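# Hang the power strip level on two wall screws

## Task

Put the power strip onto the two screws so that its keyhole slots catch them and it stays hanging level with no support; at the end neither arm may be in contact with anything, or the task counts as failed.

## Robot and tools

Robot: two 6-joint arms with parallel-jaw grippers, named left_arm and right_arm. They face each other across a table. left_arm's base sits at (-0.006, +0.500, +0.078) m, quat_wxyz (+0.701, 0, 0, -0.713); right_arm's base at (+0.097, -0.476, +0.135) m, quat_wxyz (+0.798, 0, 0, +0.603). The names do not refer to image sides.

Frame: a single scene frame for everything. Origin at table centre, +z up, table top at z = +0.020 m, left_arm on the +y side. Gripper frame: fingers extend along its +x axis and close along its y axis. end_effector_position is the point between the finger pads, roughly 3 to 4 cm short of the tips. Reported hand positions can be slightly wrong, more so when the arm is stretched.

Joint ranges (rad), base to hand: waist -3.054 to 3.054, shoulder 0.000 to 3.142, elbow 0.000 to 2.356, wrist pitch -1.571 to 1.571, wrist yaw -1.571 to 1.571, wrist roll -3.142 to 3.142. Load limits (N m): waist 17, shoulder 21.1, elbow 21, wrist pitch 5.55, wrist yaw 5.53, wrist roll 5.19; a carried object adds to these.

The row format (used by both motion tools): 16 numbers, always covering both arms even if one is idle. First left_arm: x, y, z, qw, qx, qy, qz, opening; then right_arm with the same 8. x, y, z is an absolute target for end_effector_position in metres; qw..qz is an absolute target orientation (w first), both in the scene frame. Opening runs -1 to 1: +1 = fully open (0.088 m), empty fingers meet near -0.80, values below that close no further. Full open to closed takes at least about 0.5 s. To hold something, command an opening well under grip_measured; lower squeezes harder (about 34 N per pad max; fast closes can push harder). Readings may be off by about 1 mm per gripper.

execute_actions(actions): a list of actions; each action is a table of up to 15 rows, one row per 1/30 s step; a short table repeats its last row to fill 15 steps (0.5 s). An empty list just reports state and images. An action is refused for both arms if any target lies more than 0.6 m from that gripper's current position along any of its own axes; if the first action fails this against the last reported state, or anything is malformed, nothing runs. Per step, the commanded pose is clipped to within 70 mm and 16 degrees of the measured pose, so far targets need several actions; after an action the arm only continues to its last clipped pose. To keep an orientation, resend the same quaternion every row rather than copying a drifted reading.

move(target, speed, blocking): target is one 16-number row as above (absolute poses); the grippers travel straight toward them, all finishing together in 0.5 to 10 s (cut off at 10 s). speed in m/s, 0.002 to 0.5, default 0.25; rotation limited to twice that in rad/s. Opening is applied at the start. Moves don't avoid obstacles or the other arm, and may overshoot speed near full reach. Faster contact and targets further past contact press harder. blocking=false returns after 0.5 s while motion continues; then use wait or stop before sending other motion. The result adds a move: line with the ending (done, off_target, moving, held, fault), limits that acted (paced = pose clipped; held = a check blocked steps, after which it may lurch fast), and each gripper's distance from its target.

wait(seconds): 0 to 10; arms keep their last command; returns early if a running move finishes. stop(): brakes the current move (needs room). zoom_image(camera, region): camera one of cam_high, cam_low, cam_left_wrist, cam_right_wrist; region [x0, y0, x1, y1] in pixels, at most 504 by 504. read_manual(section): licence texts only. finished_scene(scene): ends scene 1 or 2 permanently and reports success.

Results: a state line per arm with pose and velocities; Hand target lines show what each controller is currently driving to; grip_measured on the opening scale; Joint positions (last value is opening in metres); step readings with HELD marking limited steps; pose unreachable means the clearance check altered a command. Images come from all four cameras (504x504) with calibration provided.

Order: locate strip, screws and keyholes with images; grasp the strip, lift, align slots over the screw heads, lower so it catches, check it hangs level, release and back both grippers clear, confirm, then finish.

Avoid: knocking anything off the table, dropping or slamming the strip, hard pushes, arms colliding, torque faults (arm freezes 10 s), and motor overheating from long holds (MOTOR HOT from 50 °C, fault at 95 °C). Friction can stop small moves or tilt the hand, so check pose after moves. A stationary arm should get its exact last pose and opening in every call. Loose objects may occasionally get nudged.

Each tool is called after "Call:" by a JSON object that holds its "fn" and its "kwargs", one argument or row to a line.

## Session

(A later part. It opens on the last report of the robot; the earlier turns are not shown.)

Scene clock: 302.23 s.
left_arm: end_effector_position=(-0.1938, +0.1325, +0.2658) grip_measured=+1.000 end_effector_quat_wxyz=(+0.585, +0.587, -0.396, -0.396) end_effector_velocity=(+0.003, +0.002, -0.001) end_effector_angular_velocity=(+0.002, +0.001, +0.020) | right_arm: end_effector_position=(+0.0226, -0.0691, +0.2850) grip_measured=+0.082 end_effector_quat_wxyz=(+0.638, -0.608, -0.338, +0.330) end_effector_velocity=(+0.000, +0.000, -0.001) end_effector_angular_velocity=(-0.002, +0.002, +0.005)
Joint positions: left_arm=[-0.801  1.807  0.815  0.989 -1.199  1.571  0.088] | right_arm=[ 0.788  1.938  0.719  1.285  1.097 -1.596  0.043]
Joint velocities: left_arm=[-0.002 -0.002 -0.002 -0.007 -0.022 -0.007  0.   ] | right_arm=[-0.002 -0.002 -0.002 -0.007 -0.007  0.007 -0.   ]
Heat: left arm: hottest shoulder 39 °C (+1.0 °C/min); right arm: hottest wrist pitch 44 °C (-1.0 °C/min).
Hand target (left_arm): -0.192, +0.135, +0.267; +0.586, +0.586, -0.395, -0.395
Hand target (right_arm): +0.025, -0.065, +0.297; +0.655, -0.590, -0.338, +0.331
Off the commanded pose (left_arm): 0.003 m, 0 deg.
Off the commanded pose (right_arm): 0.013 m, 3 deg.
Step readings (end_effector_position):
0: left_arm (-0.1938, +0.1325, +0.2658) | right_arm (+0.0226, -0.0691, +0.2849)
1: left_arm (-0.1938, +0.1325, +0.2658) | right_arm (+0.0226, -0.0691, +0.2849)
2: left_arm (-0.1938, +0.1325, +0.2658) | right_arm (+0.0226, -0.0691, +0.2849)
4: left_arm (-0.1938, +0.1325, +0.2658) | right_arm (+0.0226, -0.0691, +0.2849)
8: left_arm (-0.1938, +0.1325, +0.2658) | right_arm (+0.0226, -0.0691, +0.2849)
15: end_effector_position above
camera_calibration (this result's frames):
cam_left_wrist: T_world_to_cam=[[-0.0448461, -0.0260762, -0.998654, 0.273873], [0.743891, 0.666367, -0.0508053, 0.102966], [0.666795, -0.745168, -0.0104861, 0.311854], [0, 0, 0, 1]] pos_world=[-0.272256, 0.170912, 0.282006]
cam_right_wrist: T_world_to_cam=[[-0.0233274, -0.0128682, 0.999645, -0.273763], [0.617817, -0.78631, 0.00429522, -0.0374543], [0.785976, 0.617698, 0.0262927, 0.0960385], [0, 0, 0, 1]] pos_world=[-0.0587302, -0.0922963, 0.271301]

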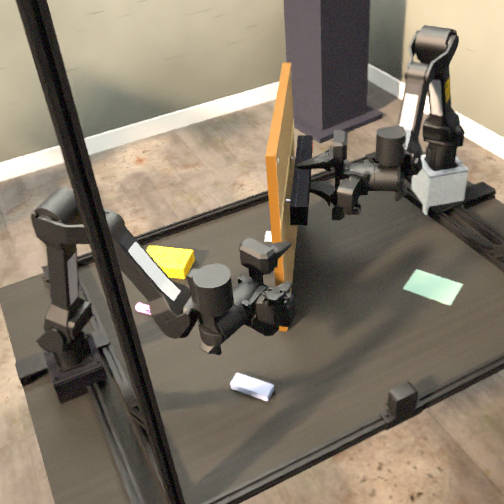

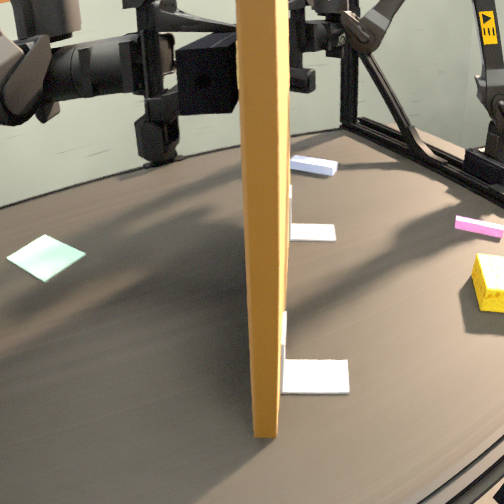

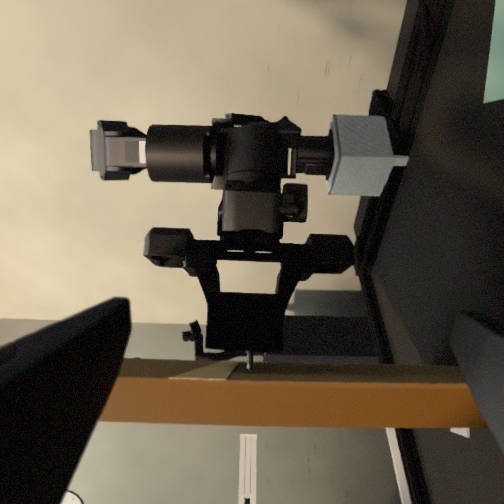

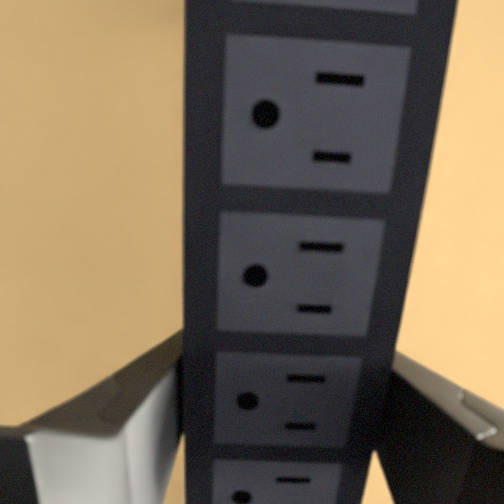

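Call:
{"fn": "zoom_image", "kwargs": {
  "camera": "cam_low",
  "region": [160,10,280,130]
}}

Region (160, 10, 280, 130) of cam_low's 504x504 image, scaled by 4.200, with more detail than that image has.

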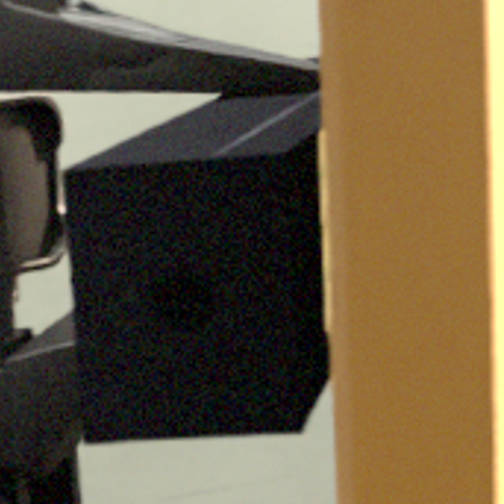

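Call:
{"fn": "execute_actions", "kwargs": {
  "actions": [
    [[-0.1925,0.135,0.267,0.586,0.586,-0.395,-0.395,1,0.0235,-0.0666,0.2968,0.6555,-0.5902,-0.3377,0.3319,-0.45],[-0.1925,0.135,0.267,0.586,0.586,-0.395,-0.395,1,0.0220,-0.0682,0.2970,0.6555,-0.5902,-0.3377,0.3319,-0.45],[-0.1925,0.135,0.267,0.586,0.586,-0.395,-0.395,1,0.0206,-0.0698,0.2975,0.6555,-0.5902,-0.3377,0.3319,-0.45],[-0.1925,0.135,0.267,0.586,0.586,-0.395,-0.395,1,0.0192,-0.0714,0.2985,0.6555,-0.5902,-0.3377,0.3319,-0.45],[-0.1925,0.135,0.267,0.586,0.586,-0.395,-0.395,1,0.0178,-0.0730,0.2995,0.6555,-0.5902,-0.3377,0.3319,-0.45],[-0.1925,0.135,0.267,0.586,0.586,-0.395,-0.395,1,0.0164,-0.0747,0.3010,0.6555,-0.5902,-0.3377,0.3319,-0.45],[-0.1925,0.135,0.267,0.586,0.586,-0.395,-0.395,1,0.0150,-0.0763,0.3025,0.6555,-0.5902,-0.3377,0.3319,-0.45],[-0.1925,0.135,0.267,0.586,0.586,-0.395,-0.395,1,0.0150,-0.0763,0.3040,0.6555,-0.5902,-0.3377,0.3319,-0.45],[-0.1925,0.135,0.267,0.586,0.586,-0.395,-0.395,1,0.0150,-0.0763,0.3060,0.6555,-0.5902,-0.3377,0.3319,-0.45],[-0.1925,0.135,0.267,0.586,0.586,-0.395,-0.395,1,0.0150,-0.0763,0.3080,0.6555,-0.5902,-0.3377,0.3319,-0.45]],
    [[-0.1925,0.135,0.267,0.586,0.586,-0.395,-0.395,1,0.0150,-0.0763,0.3066,0.6555,-0.5902,-0.3377,0.3319,-0.45],[-0.1925,0.135,0.267,0.586,0.586,-0.395,-0.395,1,0.0150,-0.0763,0.3052,0.6555,-0.5902,-0.3377,0.3319,-0.45],[-0.1925,0.135,0.267,0.586,0.586,-0.395,-0.395,1,0.0150,-0.0763,0.3038,0.6555,-0.5902,-0.3377,0.3319,-0.45],[-0.1925,0.135,0.267,0.586,0.586,-0.395,-0.395,1,0.0150,-0.0763,0.3024,0.6555,-0.5902,-0.3377,0.3319,-0.45],[-0.1925,0.135,0.267,0.586,0.586,-0.395,-0.395,1,0.0150,-0.0763,0.3010,0.6555,-0.5902,-0.3377,0.3319,-0.45],[-0.1925,0.135,0.267,0.586,0.586,-0.395,-0.395,1,0.0150,-0.0763,0.2996,0.6555,-0.5902,-0.3377,0.3319,-0.45],[-0.1925,0.135,0.267,0.586,0.586,-0.395,-0.395,1,0.0150,-0.0763,0.2982,0.6555,-0.5902,-0.3377,0.3319,-0.45],[-0.1925,0.135,0.267,0.586,0.586,-0.395,-0.395,1,0.0150,-0.0763,0.2970,0.6555,-0.5902,-0.3377,0.3319,-0.45],[-0.1925,0.135,0.267,0.586,0.586,-0.395,-0.395,1,0.0150,-0.0763,0.2970,0.6555,-0.5902,-0.3377,0.3319,-0.45],[-0.1925,0.135,0.267,0.586,0.586,-0.395,-0.395,1,0.0154,-0.0757,0.2970,0.6555,-0.5902,-0.3377,0.3319,-0.45],[-0.1925,0.135,0.267,0.586,0.586,-0.395,-0.395,1,0.0158,-0.0751,0.2970,0.6555,-0.5902,-0.3377,0.3319,-0.45],[-0.1925,0.135,0.267,0.586,0.586,-0.395,-0.395,1,0.0162,-0.0745,0.2970,0.6555,-0.5902,-0.3377,0.3319,-0.45],[-0.1925,0.135,0.267,0.586,0.586,-0.395,-0.395,1,0.0166,-0.0739,0.2970,0.6555,-0.5902,-0.3377,0.3319,-0.45],[-0.1925,0.135,0.267,0.586,0.586,-0.395,-0.395,1,0.0170,-0.0733,0.2970,0.6555,-0.5902,-0.3377,0.3319,-0.45],[-0.1925,0.135,0.267,0.586,0.586,-0.395,-0.395,1,0.0174,-0.0727,0.2970,0.6555,-0.5902,-0.3377,0.3319,-0.45]],
    [[-0.1925,0.135,0.267,0.586,0.586,-0.395,-0.395,1,0.0178,-0.0721,0.2970,0.6555,-0.5902,-0.3377,0.3319,-0.45],[-0.1925,0.135,0.267,0.586,0.586,-0.395,-0.395,1,0.0182,-0.0715,0.2970,0.6555,-0.5902,-0.3377,0.3319,-0.45],[-0.1925,0.135,0.267,0.586,0.586,-0.395,-0.395,1,0.0186,-0.0709,0.2970,0.6555,-0.5902,-0.3377,0.3319,-0.45],[-0.1925,0.135,0.267,0.586,0.586,-0.395,-0.395,1,0.0190,-0.0703,0.2970,0.6555,-0.5902,-0.3377,0.3319,-0.45],[-0.1925,0.135,0.267,0.586,0.586,-0.395,-0.395,1,0.0194,-0.0697,0.2970,0.6555,-0.5902,-0.3377,0.3319,-0.45],[-0.1925,0.135,0.267,0.586,0.586,-0.395,-0.395,1,0.0198,-0.0691,0.2970,0.6555,-0.5902,-0.3377,0.3319,-0.45],[-0.1925,0.135,0.267,0.586,0.586,-0.395,-0.395,1,0.0202,-0.0685,0.2970,0.6555,-0.5902,-0.3377,0.3319,-0.45],[-0.1925,0.135,0.267,0.586,0.586,-0.395,-0.395,1,0.0206,-0.0679,0.2970,0.6555,-0.5902,-0.3377,0.3319,-0.45],[-0.1925,0.135,0.267,0.586,0.586,-0.395,-0.395,1,0.0210,-0.0673,0.2970,0.6555,-0.5902,-0.3377,0.3319,-0.45],[-0.1925,0.135,0.267,0.586,0.586,-0.395,-0.395,1,0.0214,-0.0667,0.2970,0.6555,-0.5902,-0.3377,0.3319,-0.45],[-0.1925,0.135,0.267,0.586,0.586,-0.395,-0.395,1,0.0218,-0.0661,0.2970,0.6555,-0.5902,-0.3377,0.3319,-0.45],[-0.1925,0.135,0.267,0.586,0.586,-0.395,-0.395,1,0.0222,-0.0655,0.2970,0.6555,-0.5902,-0.3377,0.3319,-0.45],[-0.1925,0.135,0.267,0.586,0.586,-0.395,-0.395,1,0.0226,-0.0649,0.2970,0.6555,-0.5902,-0.3377,0.3319,-0.45],[-0.1925,0.135,0.267,0.586,0.586,-0.395,-0.395,1,0.0230,-0.0643,0.2970,0.6555,-0.5902,-0.3377,0.3319,-0.45],[-0.1925,0.135,0.267,0.586,0.586,-0.395,-0.395,1,0.0234,-0.0637,0.2970,0.6555,-0.5902,-0.3377,0.3319,-0.45]]
  ]
}}

Call:
{"fn": "wait", "kwargs": {
  "seconds": 0.3
}}

Call:
{"fn": "zoom_image", "kwargs": {
  "camera": "cam_left_wrist",
  "region": [190,290,310,400]
}}

Call:
{"fn": "zoom_image", "kwargs": {
  "camera": "cam_high",
  "region": [260,120,370,240]
}}

Scene clock: 327.13 s.
left_arm: end_effector_position=(-0.1939, +0.1327, +0.2660) grip_measured=+1.000 end_effector_quat_wxyz=(+0.585, +0.586, -0.396, -0.396) end_effector_velocity=(-0.001, +0.002, +0.001) end_effector_angular_velocity=(-0.001, +0.005, +0.000) | right_arm: end_effector_position=(+0.0240, -0.0702, +0.2854) grip_measured=+0.082 end_effector_quat_wxyz=(+0.639, -0.608, -0.338, +0.330) end_effector_velocity=(+0.016, +0.014, -0.006) end_effector_angular_velocity=(-0.025, -0.023, -0.000)
Joint positions: left_arm=[-0.802  1.806  0.815  0.989 -1.199  1.571  0.088] | right_arm=[ 0.786  1.933  0.713  1.287  1.096 -1.596  0.043]
Joint velocities: left_arm=[-0.007 -0.007 -0.002 -0.007 -0.007 -0.007  0.   ] | right_arm=[-0.066  0.022  0.017 -0.022 -0.066 -0.007 -0.   ]
Heat: left arm: hottest shoulder 39 °C (+0.0 °C/min); right arm: hottest wrist pitch 45 °C (+1.0 °C/min).
Hand target (left_arm): -0.193, +0.135, +0.267; +0.586, +0.586, -0.395, -0.395
Hand target (right_arm): +0.024, -0.064, +0.297; +0.655, -0.590, -0.338, +0.331
Off the commanded pose (left_arm): 0.003 m, 0 deg.
Off the commanded pose (right_arm): 0.013 m, 3 deg.
Step readings (end_effector_position; steps 1 to 15: 1st action; 16 to 30: 2nd action; 31 to 45: 3rd action):
0: left_arm (-0.1940, +0.1326, +0.2660) | right_arm (+0.0226, -0.0691, +0.2851)
1: left_arm (-0.1940, +0.1326, +0.2660) | right_arm (+0.0226, -0.0691, +0.2851)
2: left_arm (-0.1940, +0.1326, +0.2660) | right_arm (+0.0226, -0.0691, +0.2852)
4: left_arm (-0.1940, +0.1326, +0.2660) | right_arm (+0.0225, -0.0692, +0.2852)
8: left_arm (-0.1940, +0.1326, +0.2660) | right_arm (+0.0199, -0.0717, +0.2856)
15: left_arm (-0.1939, +0.1327, +0.2658) | right_arm (+0.0150, -0.0752, +0.2931)
16: left_arm (-0.1939, +0.1327, +0.2658) | right_arm (+0.0152, -0.0753, +0.2933)
17: left_arm (-0.1939, +0.1327, +0.2658) | right_arm (+0.0153, -0.0753, +0.2932)
19: left_arm (-0.1939, +0.1327, +0.2658) | right_arm (+0.0154, -0.0755, +0.2934)
23: left_arm (-0.1939, +0.1327, +0.2660) | right_arm (+0.0159, -0.0761, +0.2947)
30: left_arm (-0.1939, +0.1327, +0.2660) | right_arm (+0.0160, -0.0755, +0.2902)
31: left_arm (-0.1939, +0.1327, +0.2660) | right_arm (+0.0163, -0.0752, +0.2897)
32: left_arm (-0.1939, +0.1327, +0.2660) | right_arm (+0.0169, -0.0749, +0.2895)
34: left_arm (-0.1939, +0.1327, +0.2660) | right_arm (+0.0181, -0.0742, +0.2891)
38: left_arm (-0.1939, +0.1327, +0.2660) | right_arm (+0.0205, -0.0728, +0.2881)
45: end_effector_position above
camera_calibration (this result's frames):
cam_left_wrist: T_world_to_cam=[[-0.0454121, -0.02658, -0.998615, 0.274032], [0.744116, 0.666057, -0.0515671, 0.103191], [0.666505, -0.745427, -0.0104684, 0.31198], [0, 0, 0, 1]] pos_world=[-0.272278, 0.171111, 0.28224]
cam_right_wrist: T_world_to_cam=[[-0.0232003, -0.013199, 0.999644, -0.274135], [0.616916, -0.787019, 0.00392617, -0.0390862], [0.786687, 0.616787, 0.0264018, 0.0954834], [0, 0, 0, 1]] pos_world=[-0.0573627, -0.0932728, 0.27167]

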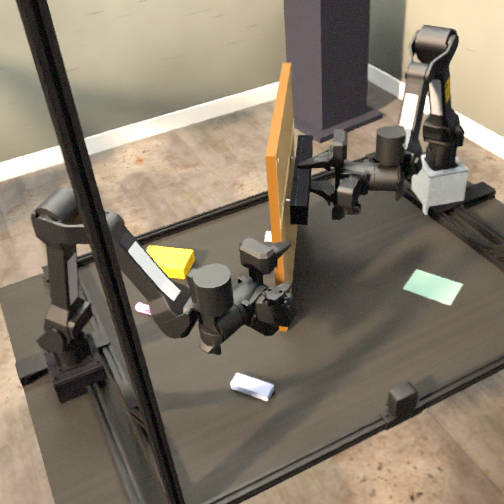

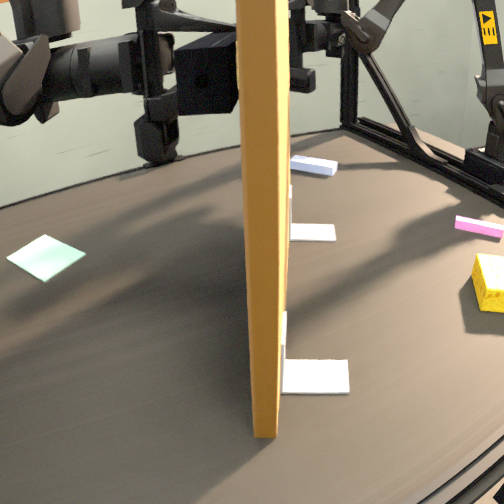

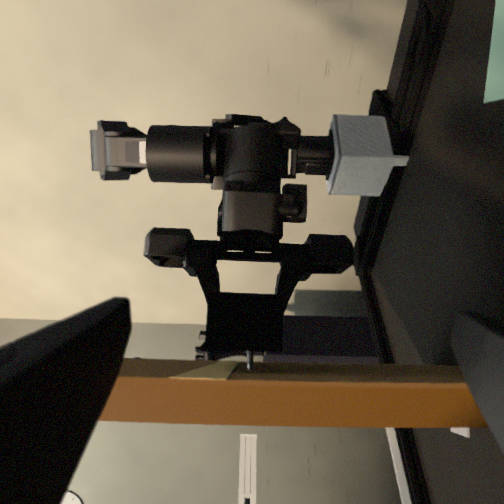

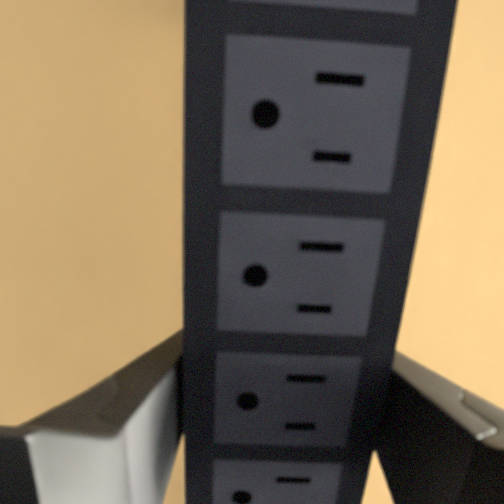

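Scene clock: 327.43 s.
left_arm: end_effector_position=(-0.1939, +0.1327, +0.2660) grip_measured=+1.000 end_effector_quat_wxyz=(+0.585, +0.586, -0.396, -0.396) end_effector_velocity=(+0.001, +0.001, +0.001) end_effector_angular_velocity=(-0.002, -0.001, +0.005) | right_arm: end_effector_position=(+0.0245, -0.0694, +0.2851) grip_measured=+0.082 end_effector_quat_wxyz=(+0.638, -0.608, -0.338, +0.330) end_effector_velocity=(+0.000, +0.000, -0.003) end_effector_angular_velocity=(-0.015, -0.005, +0.005)
Joint positions: left_arm=[-0.802  1.806  0.815  0.989 -1.199  1.571  0.088] | right_arm=[ 0.783  1.934  0.714  1.285  1.093 -1.596  0.043]
Joint velocities: left_arm=[-0.002 -0.002 -0.002  0.007 -0.007  0.007  0.   ] | right_arm=[-0.002 -0.002 -0.002 -0.022 -0.007  0.007 -0.   ]
Heat: left arm: hottest shoulder 39 °C (+0.0 °C/min); right arm: hottest wrist pitch 45 °C (+1.0 °C/min).
Hand target (left_arm): -0.193, +0.135, +0.267; +0.586, +0.586, -0.395, -0.395
Hand target (right_arm): +0.024, -0.064, +0.297; +0.655, -0.589, -0.338, +0.331
Off the commanded pose (left_arm): 0.003 m, 0 deg.
Off the commanded pose (right_arm): 0.013 m, 3 deg.
wait: 0.30 s; at rest by 0.17 s
camera_calibration (this result's frames):
cam_left_wrist: T_world_to_cam=[[-0.0454121, -0.02658, -0.998615, 0.274032], [0.744116, 0.666057, -0.0515671, 0.103191], [0.666505, -0.745427, -0.0104684, 0.31198], [0, 0, 0, 1]] pos_world=[-0.272278, 0.171111, 0.28224]
cam_right_wrist: T_world_to_cam=[[-0.0235123, -0.012438, 0.999646, -0.273772], [0.617826, -0.7863, 0.00474821, -0.0389711], [0.785963, 0.617719, 0.0261722, 0.0947983], [0, 0, 0, 1]] pos_world=[-0.0568676, -0.0926069, 0.271379]

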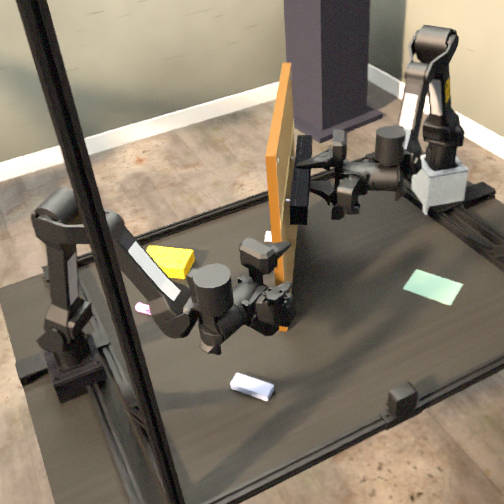

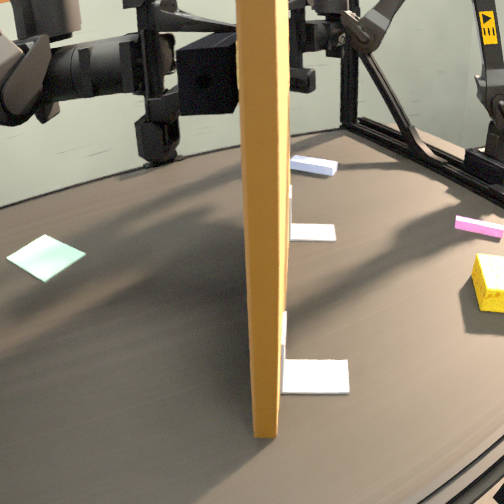

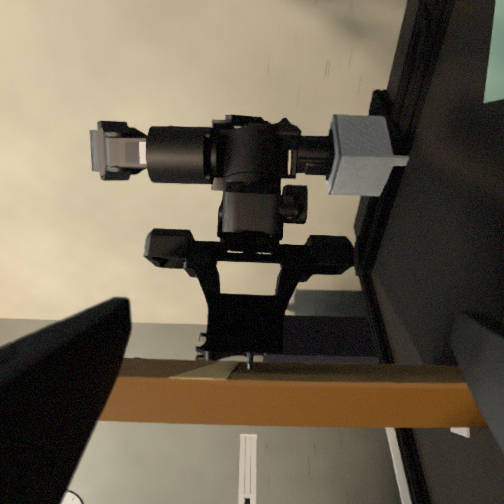

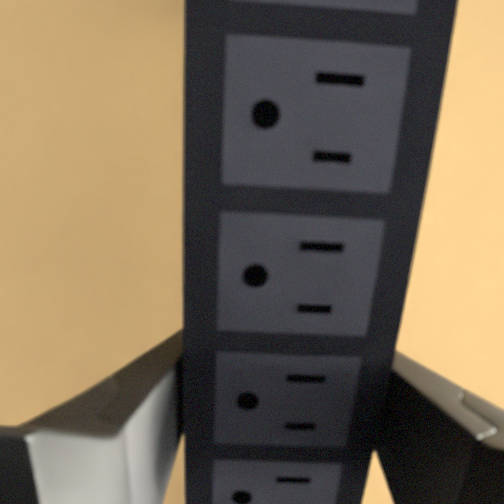

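Region (190, 290, 310, 400) of cam_left_wrist's 504x504 image, scaled by 4.200, with more detail than that image has; it fills the top 462 rows of this view, and the rest is white.

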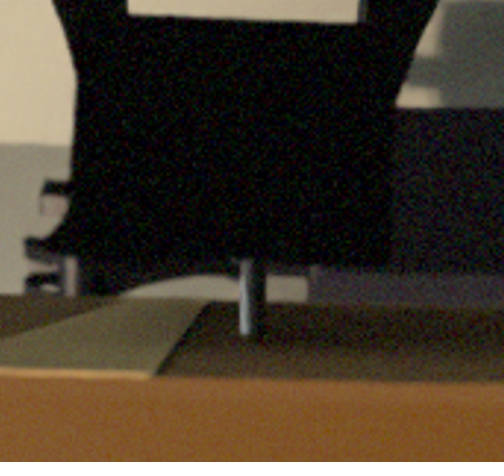

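Region (260, 120, 370, 240) of cam_high's 504x504 image, scaled by 4.200, with more detail than that image has; it fills the left 462 columns of this view, and the rest is white.

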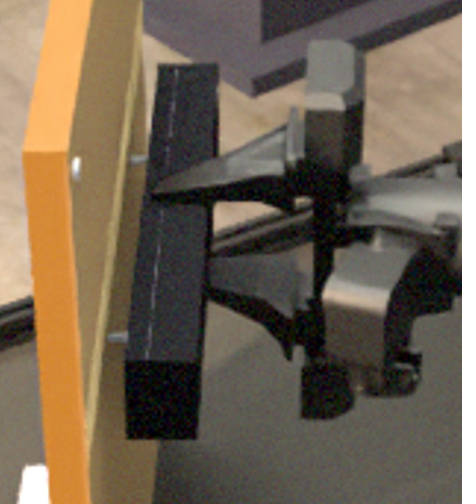

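Call:
{"fn": "execute_actions", "kwargs": {
  "actions": [
    [[-0.1925,0.135,0.267,0.586,0.586,-0.395,-0.395,1,0.0239,-0.0633,0.2971,0.6555,-0.5902,-0.3377,0.3319,-0.45],[-0.1925,0.135,0.267,0.586,0.586,-0.395,-0.395,1,0.0244,-0.0629,0.2972,0.6555,-0.5902,-0.3377,0.3319,-0.45],[-0.1925,0.135,0.267,0.586,0.586,-0.395,-0.395,1,0.0249,-0.0625,0.2973,0.6555,-0.5902,-0.3377,0.3319,-0.45],[-0.1925,0.135,0.267,0.586,0.586,-0.395,-0.395,1,0.0254,-0.0621,0.2974,0.6555,-0.5902,-0.3377,0.3319,-0.45],[-0.1925,0.135,0.267,0.586,0.586,-0.395,-0.395,1,0.0259,-0.0617,0.2975,0.6555,-0.5902,-0.3377,0.3319,-0.45],[-0.1925,0.135,0.267,0.586,0.586,-0.395,-0.395,1,0.0264,-0.0613,0.2975,0.6555,-0.5902,-0.3377,0.3319,-0.45],[-0.1925,0.135,0.267,0.586,0.586,-0.395,-0.395,1,0.0268,-0.0608,0.2975,0.6555,-0.5902,-0.3377,0.3319,-0.45]]
  ]
}}

Call:
{"fn": "zoom_image", "kwargs": {
  "camera": "cam_left_wrist",
  "region": [190,290,310,400]
}}

Call:
{"fn": "zoom_image", "kwargs": {
  "camera": "cam_high",
  "region": [260,120,370,240]
}}

Scene clock: 333.40 s.
left_arm: end_effector_position=(-0.1938, +0.1328, +0.2661) grip_measured=+1.000 end_effector_quat_wxyz=(+0.585, +0.587, -0.396, -0.396) end_effector_velocity=(-0.001, +0.002, -0.001) end_effector_angular_velocity=(+0.008, -0.012, -0.000) | right_arm: end_effector_position=(+0.0244, -0.0692, +0.2847) grip_measured=+0.082 end_effector_quat_wxyz=(+0.638, -0.608, -0.338, +0.331) end_effector_velocity=(+0.002, +0.000, -0.001) end_effector_angular_velocity=(-0.019, -0.014, -0.010)
Joint positions: left_arm=[-0.802  1.806  0.814  0.989 -1.2    1.571  0.088] | right_arm=[ 0.783  1.935  0.715  1.282  1.093 -1.594  0.043]
Joint velocities: left_arm=[-0.007 -0.002 -0.002 -0.007 -0.007  0.007  0.   ] | right_arm=[-0.002 -0.002  0.002 -0.022  0.007 -0.007 -0.   ]
Heat: left arm: hottest shoulder 39 °C (+0.0 °C/min); right arm: hottest wrist pitch 45 °C (+1.0 °C/min).
Hand target (left_arm): -0.192, +0.135, +0.267; +0.586, +0.586, -0.395, -0.395
Hand target (right_arm): +0.027, -0.061, +0.298; +0.655, -0.590, -0.338, +0.331
Off the commanded pose (left_arm): 0.003 m, 0 deg.
Off the commanded pose (right_arm): 0.015 m, 3 deg.
Step readings (end_effector_position):
0: left_arm (-0.1938, +0.1328, +0.2662) | right_arm (+0.0244, -0.0693, +0.2850)
1: left_arm (-0.1938, +0.1328, +0.2662) | right_arm (+0.0244, -0.0693, +0.2850)
2: left_arm (-0.1938, +0.1328, +0.2662) | right_arm (+0.0244, -0.0693, +0.2850)
4: left_arm (-0.1938, +0.1328, +0.2661) | right_arm (+0.0244, -0.0693, +0.2849)
8: left_arm (-0.1938, +0.1328, +0.2661) | right_arm (+0.0244, -0.0692, +0.2848)
15: end_effector_position above
camera_calibration (this result's frames):
cam_left_wrist: T_world_to_cam=[[-0.0454014, -0.0265979, -0.998615, 0.274068], [0.743862, 0.666341, -0.0515671, 0.102954], [0.666789, -0.745173, -0.0104676, 0.311984], [0, 0, 0, 1]] pos_world=[-0.272168, 0.17117, 0.282264]
cam_right_wrist: T_world_to_cam=[[-0.0235372, -0.0109491, 0.999663, -0.273326], [0.617861, -0.786265, 0.00593587, -0.0391112], [0.785935, 0.617793, 0.0252715, 0.0950383], [0, 0, 0, 1]] pos_world=[-0.0569619, -0.0924584, 0.271065]

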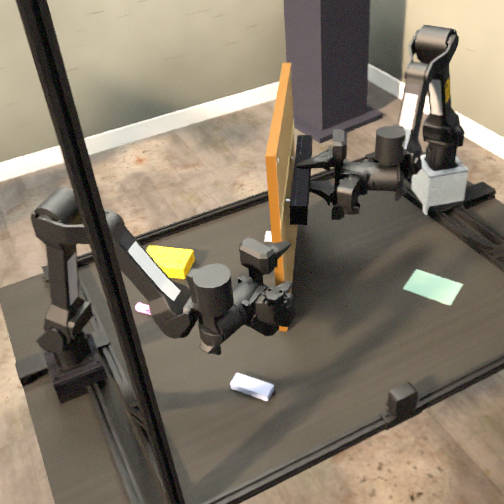

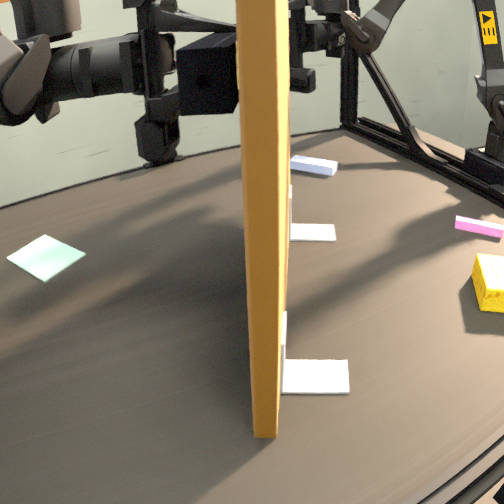

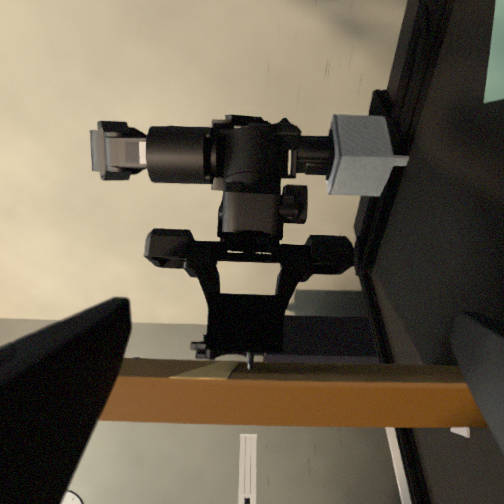

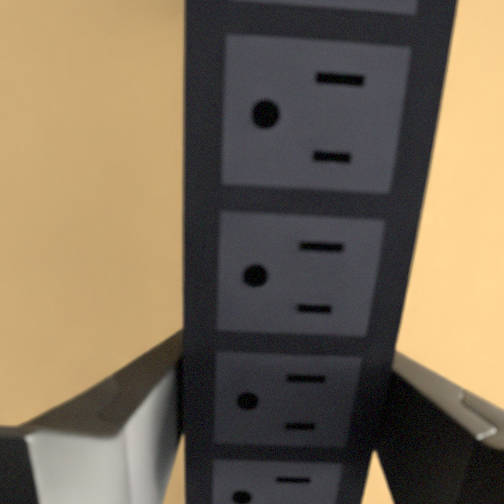

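Region (190, 290, 310, 400) of cam_left_wrist's 504x504 image, scaled by 4.200, with more detail than that image has; it fills the top 462 rows of this view, and the rest is white.

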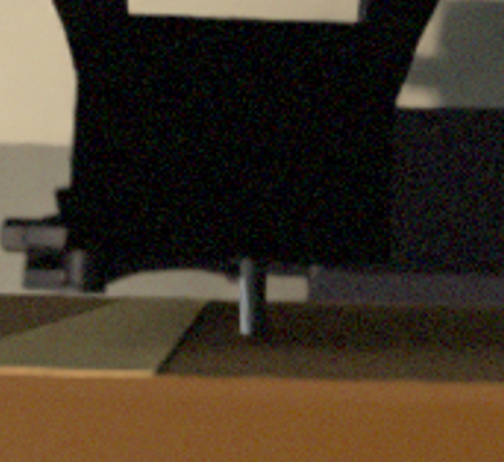

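Region (260, 120, 370, 240) of cam_high's 504x504 image, scaled by 4.200, with more detail than that image has; it fills the left 462 columns of this view, and the rest is white.

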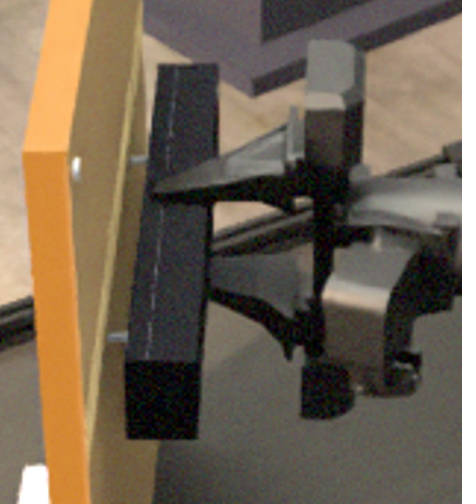

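Call:
{"fn": "execute_actions", "kwargs": {
  "actions": [
    [[-0.1925,0.135,0.267,0.586,0.586,-0.395,-0.395,1,0.0250,-0.0635,0.2975,0.6555,-0.5902,-0.3377,0.3319,-0.45],[-0.1925,0.135,0.267,0.586,0.586,-0.395,-0.395,1,0.0234,-0.0660,0.2975,0.6555,-0.5902,-0.3377,0.3319,-0.45],[-0.1925,0.135,0.267,0.586,0.586,-0.395,-0.395,1,0.0218,-0.0685,0.2978,0.6555,-0.5902,-0.3377,0.3319,-0.45],[-0.1925,0.135,0.267,0.586,0.586,-0.395,-0.395,1,0.0203,-0.0710,0.2985,0.6555,-0.5902,-0.3377,0.3319,-0.45],[-0.1925,0.135,0.267,0.586,0.586,-0.395,-0.395,1,0.0189,-0.0732,0.2995,0.6555,-0.5902,-0.3377,0.3319,-0.45],[-0.1925,0.135,0.267,0.586,0.586,-0.395,-0.395,1,0.0175,-0.0752,0.3010,0.6555,-0.5902,-0.3377,0.3319,-0.45],[-0.1925,0.135,0.267,0.586,0.586,-0.395,-0.395,1,0.0161,-0.0770,0.3025,0.6555,-0.5902,-0.3377,0.3319,-0.45],[-0.1925,0.135,0.267,0.586,0.586,-0.395,-0.395,1,0.0161,-0.0770,0.3040,0.6555,-0.5902,-0.3377,0.3319,-0.45],[-0.1925,0.135,0.267,0.586,0.586,-0.395,-0.395,1,0.0161,-0.0770,0.3060,0.6555,-0.5902,-0.3377,0.3319,-0.45],[-0.1925,0.135,0.267,0.586,0.586,-0.395,-0.395,1,0.0161,-0.0770,0.3080,0.6555,-0.5902,-0.3377,0.3319,-0.45]],
    [[-0.1925,0.135,0.267,0.586,0.586,-0.395,-0.395,1,0.0161,-0.0770,0.3066,0.6555,-0.5902,-0.3377,0.3319,-0.45],[-0.1925,0.135,0.267,0.586,0.586,-0.395,-0.395,1,0.0161,-0.0770,0.3052,0.6555,-0.5902,-0.3377,0.3319,-0.45],[-0.1925,0.135,0.267,0.586,0.586,-0.395,-0.395,1,0.0161,-0.0770,0.3038,0.6555,-0.5902,-0.3377,0.3319,-0.45],[-0.1925,0.135,0.267,0.586,0.586,-0.395,-0.395,1,0.0161,-0.0770,0.3024,0.6555,-0.5902,-0.3377,0.3319,-0.45],[-0.1925,0.135,0.267,0.586,0.586,-0.395,-0.395,1,0.0161,-0.0770,0.3010,0.6555,-0.5902,-0.3377,0.3319,-0.45],[-0.1925,0.135,0.267,0.586,0.586,-0.395,-0.395,1,0.0161,-0.0770,0.2996,0.6555,-0.5902,-0.3377,0.3319,-0.45],[-0.1925,0.135,0.267,0.586,0.586,-0.395,-0.395,1,0.0161,-0.0770,0.2984,0.6555,-0.5902,-0.3377,0.3319,-0.45],[-0.1925,0.135,0.267,0.586,0.586,-0.395,-0.395,1,0.0161,-0.0770,0.2973,0.6555,-0.5902,-0.3377,0.3319,-0.45],[-0.1925,0.135,0.267,0.586,0.586,-0.395,-0.395,1,0.0161,-0.0770,0.2973,0.6555,-0.5902,-0.3377,0.3319,-0.45],[-0.1925,0.135,0.267,0.586,0.586,-0.395,-0.395,1,0.0165,-0.0764,0.2973,0.6555,-0.5902,-0.3377,0.3319,-0.45],[-0.1925,0.135,0.267,0.586,0.586,-0.395,-0.395,1,0.0169,-0.0758,0.2973,0.6555,-0.5902,-0.3377,0.3319,-0.45],[-0.1925,0.135,0.267,0.586,0.586,-0.395,-0.395,1,0.0173,-0.0752,0.2973,0.6555,-0.5902,-0.3377,0.3319,-0.45],[-0.1925,0.135,0.267,0.586,0.586,-0.395,-0.395,1,0.0177,-0.0746,0.2973,0.6555,-0.5902,-0.3377,0.3319,-0.45],[-0.1925,0.135,0.267,0.586,0.586,-0.395,-0.395,1,0.0181,-0.0740,0.2973,0.6555,-0.5902,-0.3377,0.3319,-0.45],[-0.1925,0.135,0.267,0.586,0.586,-0.395,-0.395,1,0.0185,-0.0734,0.2973,0.6555,-0.5902,-0.3377,0.3319,-0.45]],
    [[-0.1925,0.135,0.267,0.586,0.586,-0.395,-0.395,1,0.0189,-0.0728,0.2973,0.6555,-0.5902,-0.3377,0.3319,-0.45],[-0.1925,0.135,0.267,0.586,0.586,-0.395,-0.395,1,0.0193,-0.0722,0.2973,0.6555,-0.5902,-0.3377,0.3319,-0.45],[-0.1925,0.135,0.267,0.586,0.586,-0.395,-0.395,1,0.0197,-0.0716,0.2973,0.6555,-0.5902,-0.3377,0.3319,-0.45],[-0.1925,0.135,0.267,0.586,0.586,-0.395,-0.395,1,0.0201,-0.0710,0.2973,0.6555,-0.5902,-0.3377,0.3319,-0.45],[-0.1925,0.135,0.267,0.586,0.586,-0.395,-0.395,1,0.0205,-0.0704,0.2973,0.6555,-0.5902,-0.3377,0.3319,-0.45],[-0.1925,0.135,0.267,0.586,0.586,-0.395,-0.395,1,0.0209,-0.0698,0.2973,0.6555,-0.5902,-0.3377,0.3319,-0.45],[-0.1925,0.135,0.267,0.586,0.586,-0.395,-0.395,1,0.0213,-0.0692,0.2973,0.6555,-0.5902,-0.3377,0.3319,-0.45],[-0.1925,0.135,0.267,0.586,0.586,-0.395,-0.395,1,0.0217,-0.0686,0.2973,0.6555,-0.5902,-0.3377,0.3319,-0.45],[-0.1925,0.135,0.267,0.586,0.586,-0.395,-0.395,1,0.0221,-0.0680,0.2973,0.6555,-0.5902,-0.3377,0.3319,-0.45],[-0.1925,0.135,0.267,0.586,0.586,-0.395,-0.395,1,0.0225,-0.0674,0.2973,0.6555,-0.5902,-0.3377,0.3319,-0.45],[-0.1925,0.135,0.267,0.586,0.586,-0.395,-0.395,1,0.0229,-0.0668,0.2973,0.6555,-0.5902,-0.3377,0.3319,-0.45],[-0.1925,0.135,0.267,0.586,0.586,-0.395,-0.395,1,0.0233,-0.0662,0.2973,0.6555,-0.5902,-0.3377,0.3319,-0.45],[-0.1925,0.135,0.267,0.586,0.586,-0.395,-0.395,1,0.0237,-0.0656,0.2973,0.6555,-0.5902,-0.3377,0.3319,-0.45],[-0.1925,0.135,0.267,0.586,0.586,-0.395,-0.395,1,0.0242,-0.0648,0.2973,0.6555,-0.5902,-0.3377,0.3319,-0.45],[-0.1925,0.135,0.267,0.586,0.586,-0.395,-0.395,1,0.0251,-0.0635,0.2973,0.6555,-0.5902,-0.3377,0.3319,-0.45]]
  ]
}}

Call:
{"fn": "wait", "kwargs": {
  "seconds": 0.3
}}

Call:
{"fn": "zoom_image", "kwargs": {
  "camera": "cam_left_wrist",
  "region": [190,290,310,400]
}}

Call:
{"fn": "zoom_image", "kwargs": {
  "camera": "cam_high",
  "region": [260,120,370,240]
}}

Scene clock: 357.73 s.
left_arm: end_effector_position=(-0.1937, +0.1329, +0.2661) grip_measured=+1.000 end_effector_quat_wxyz=(+0.585, +0.587, -0.396, -0.396) end_effector_velocity=(+0.002, +0.000, -0.003) end_effector_angular_velocity=(+0.012, -0.009, +0.010) | right_arm: end_effector_position=(+0.0252, -0.0708, +0.2857) grip_measured=+0.082 end_effector_quat_wxyz=(+0.639, -0.607, -0.338, +0.330) end_effector_velocity=(+0.014, +0.021, -0.006) end_effector_angular_velocity=(-0.037, -0.039, +0.019)
Joint positions: left_arm=[-0.802  1.805  0.814  0.989 -1.2    1.571  0.088] | right_arm=[ 0.783  1.929  0.709  1.287  1.094 -1.596  0.043]
Joint velocities: left_arm=[ 0.002 -0.002 -0.002 -0.022 -0.007 -0.007  0.   ] | right_arm=[-0.076  0.032  0.037 -0.037 -0.095 -0.022 -0.   ]
Heat: left arm: hottest shoulder 40 °C (+1.0 °C/min); right arm: hottest shoulder 44 °C (+0.0 °C/min).
Hand target (left_arm): -0.192, +0.135, +0.267; +0.586, +0.586, -0.395, -0.395
Hand target (right_arm): +0.025, -0.064, +0.297; +0.655, -0.590, -0.338, +0.331
Off the commanded pose (left_arm): 0.003 m, 0 deg.
Off the commanded pose (right_arm): 0.014 m, 3 deg.
Step readings (end_effector_position; steps 1 to 15: 1st action; 16 to 30: 2nd action; 31 to 45: 3rd action):
0: left_arm (-0.1937, +0.1328, +0.2662) | right_arm (+0.0243, -0.0691, +0.2846)
1: left_arm (-0.1937, +0.1328, +0.2662) | right_arm (+0.0243, -0.0691, +0.2846)
2: left_arm (-0.1937, +0.1328, +0.2662) | right_arm (+0.0243, -0.0691, +0.2846)
4: left_arm (-0.1937, +0.1328, +0.2662) | right_arm (+0.0240, -0.0692, +0.2847)
8: left_arm (-0.1937, +0.1328, +0.2662) | right_arm (+0.0212, -0.0717, +0.2856)
15: left_arm (-0.1937, +0.1328, +0.2662) | right_arm (+0.0160, -0.0755, +0.2934)
16: left_arm (-0.1937, +0.1328, +0.2662) | right_arm (+0.0161, -0.0757, +0.2937)
17: left_arm (-0.1937, +0.1328, +0.2662) | right_arm (+0.0162, -0.0757, +0.2937)
19: left_arm (-0.1937, +0.1328, +0.2662) | right_arm (+0.0164, -0.0760, +0.2937)
23: left_arm (-0.1937, +0.1328, +0.2662) | right_arm (+0.0169, -0.0767, +0.2947)
30: left_arm (-0.1937, +0.1328, +0.2662) | right_arm (+0.0171, -0.0761, +0.2906)
31: left_arm (-0.1937, +0.1328, +0.2662) | right_arm (+0.0174, -0.0759, +0.2902)
32: left_arm (-0.1937, +0.1328, +0.2662) | right_arm (+0.0180, -0.0756, +0.2899)
34: left_arm (-0.1937, +0.1328, +0.2662) | right_arm (+0.0192, -0.0749, +0.2894)
38: left_arm (-0.1937, +0.1328, +0.2662) | right_arm (+0.0215, -0.0735, +0.2884)
45: end_effector_position above
camera_calibration (this result's frames):
cam_left_wrist: T_world_to_cam=[[-0.0454014, -0.0265979, -0.998615, 0.274097], [0.743862, 0.666341, -0.0515671, 0.102857], [0.666789, -0.745173, -0.0104676, 0.311986], [0, 0, 0, 1]] pos_world=[-0.272096, 0.171236, 0.282287]
cam_right_wrist: T_world_to_cam=[[-0.0229011, -0.0133841, 0.999648, -0.274447], [0.617231, -0.786774, 0.00360631, -0.040147], [0.786449, 0.617096, 0.0262791, 0.0950045], [0, 0, 0, 1]] pos_world=[-0.0562214, -0.0938868, 0.271998]

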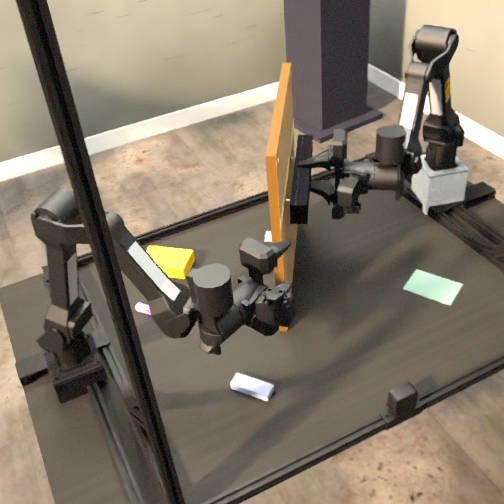

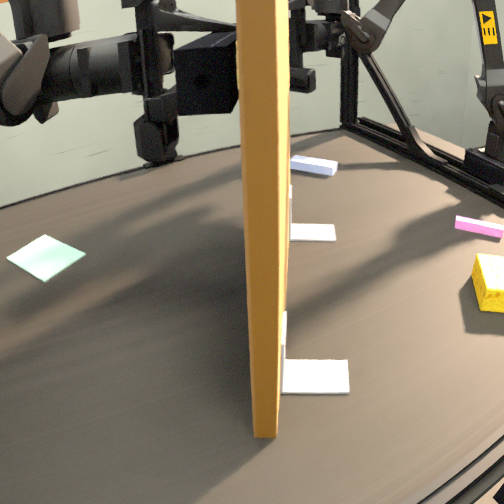

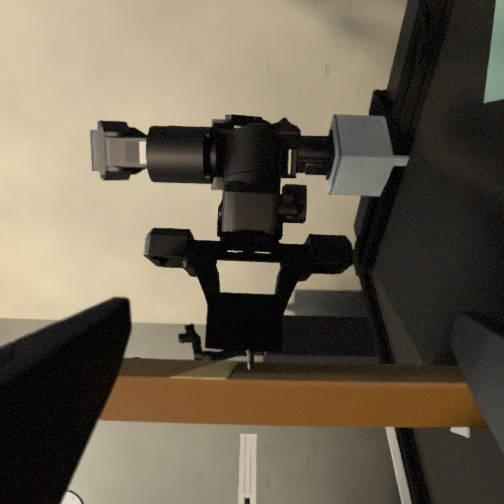

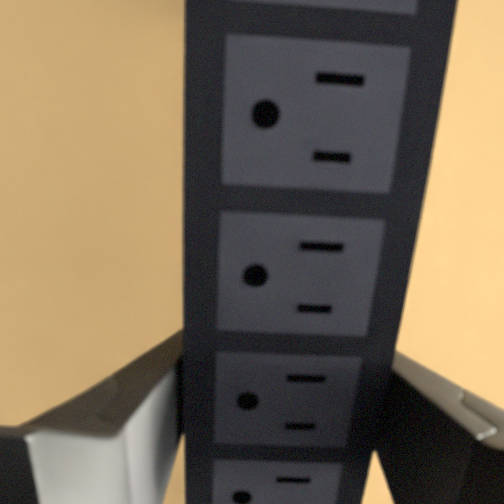

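Scene clock: 358.03 s.
left_arm: end_effector_position=(-0.1937, +0.1329, +0.2661) grip_measured=+1.000 end_effector_quat_wxyz=(+0.585, +0.587, -0.396, -0.396) end_effector_velocity=(-0.001, +0.001, -0.002) end_effector_angular_velocity=(+0.006, -0.002, -0.010) | right_arm: end_effector_position=(+0.0256, -0.0700, +0.2854) grip_measured=+0.082 end_effector_quat_wxyz=(+0.638, -0.608, -0.338, +0.330) end_effector_velocity=(+0.001, -0.000, +0.003) end_effector_angular_velocity=(+0.007, -0.001, +0.005)
Joint positions: left_arm=[-0.802  1.805  0.814  0.989 -1.2    1.571  0.088] | right_arm=[ 0.781  1.93   0.71   1.284  1.091 -1.595  0.043]
Joint velocities: left_arm=[-0.002 -0.002 -0.007 -0.007  0.007 -0.007  0.   ] | right_arm=[-0.002 -0.007 -0.002  0.007 -0.007 -0.007 -0.   ]
Heat: left arm: hottest shoulder 40 °C (+1.0 °C/min); right arm: hottest shoulder 44 °C (+0.0 °C/min).
Hand target (left_arm): -0.192, +0.135, +0.267; +0.586, +0.586, -0.395, -0.395
Hand target (right_arm): +0.025, -0.064, +0.297; +0.655, -0.590, -0.338, +0.331
Off the commanded pose (left_arm): 0.003 m, 0 deg.
Off the commanded pose (right_arm): 0.014 m, 3 deg.
wait: 0.30 s; at rest by 0.17 s
camera_calibration (this result's frames):
cam_left_wrist: T_world_to_cam=[[-0.0454014, -0.0265979, -0.998615, 0.274097], [0.743862, 0.666341, -0.0515671, 0.102857], [0.666789, -0.745173, -0.0104676, 0.311986], [0, 0, 0, 1]] pos_world=[-0.272096, 0.171236, 0.282287]
cam_right_wrist: T_world_to_cam=[[-0.0233378, -0.0122323, 0.999653, -0.274047], [0.617543, -0.786523, 0.00479276, -0.0401626], [0.786191, 0.61744, 0.0259097, 0.0943816], [0, 0, 0, 1]] pos_world=[-0.0557955, -0.0932161, 0.271699]

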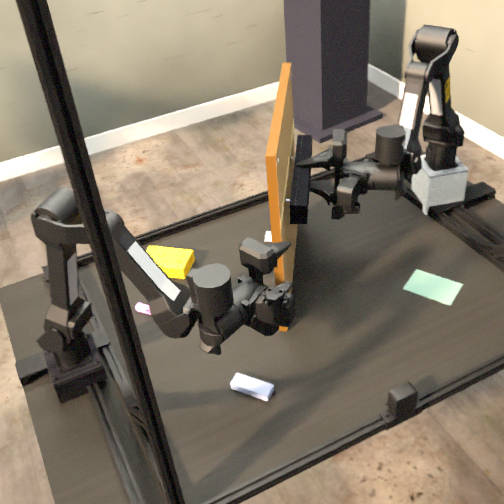

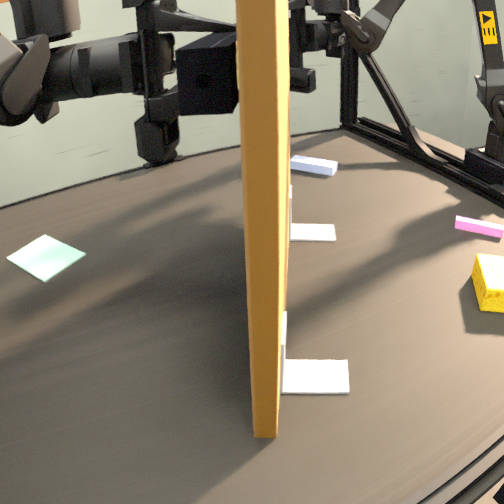

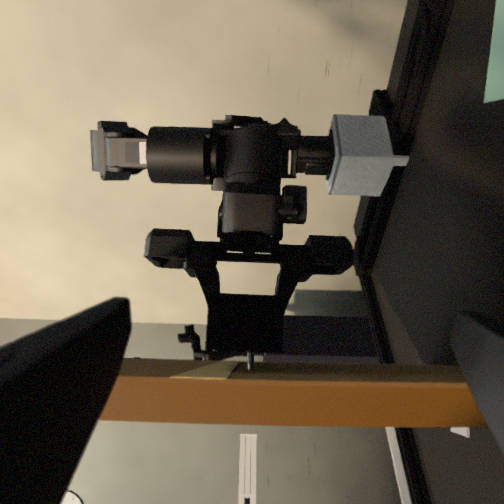

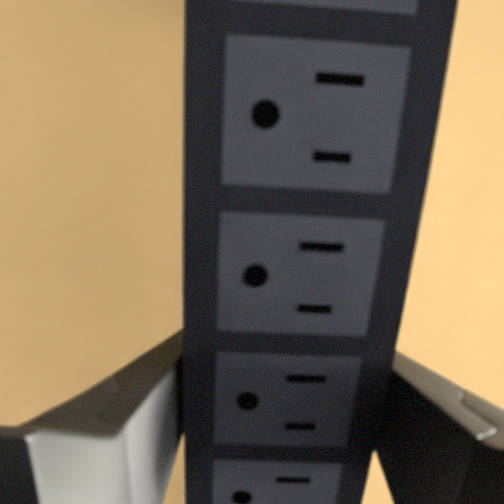

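Region (190, 290, 310, 400) of cam_left_wrist's 504x504 image, scaled by 4.200, with more detail than that image has; it fills the top 462 rows of this view, and the rest is white.

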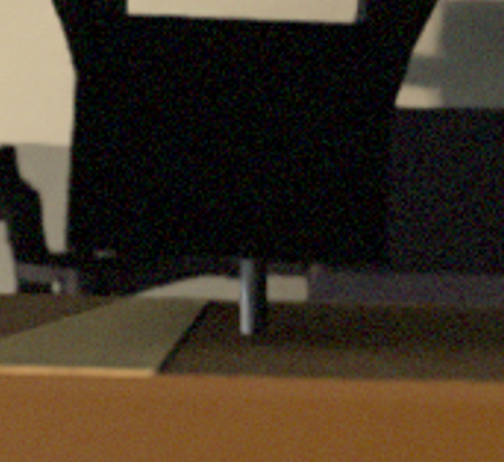

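Region (260, 120, 370, 240) of cam_high's 504x504 image, scaled by 4.200, with more detail than that image has; it fills the left 462 columns of this view, and the rest is white.

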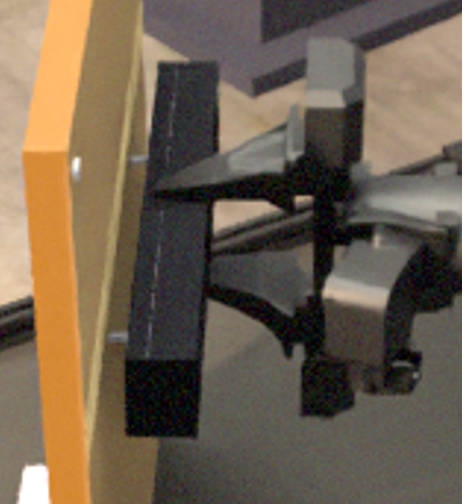

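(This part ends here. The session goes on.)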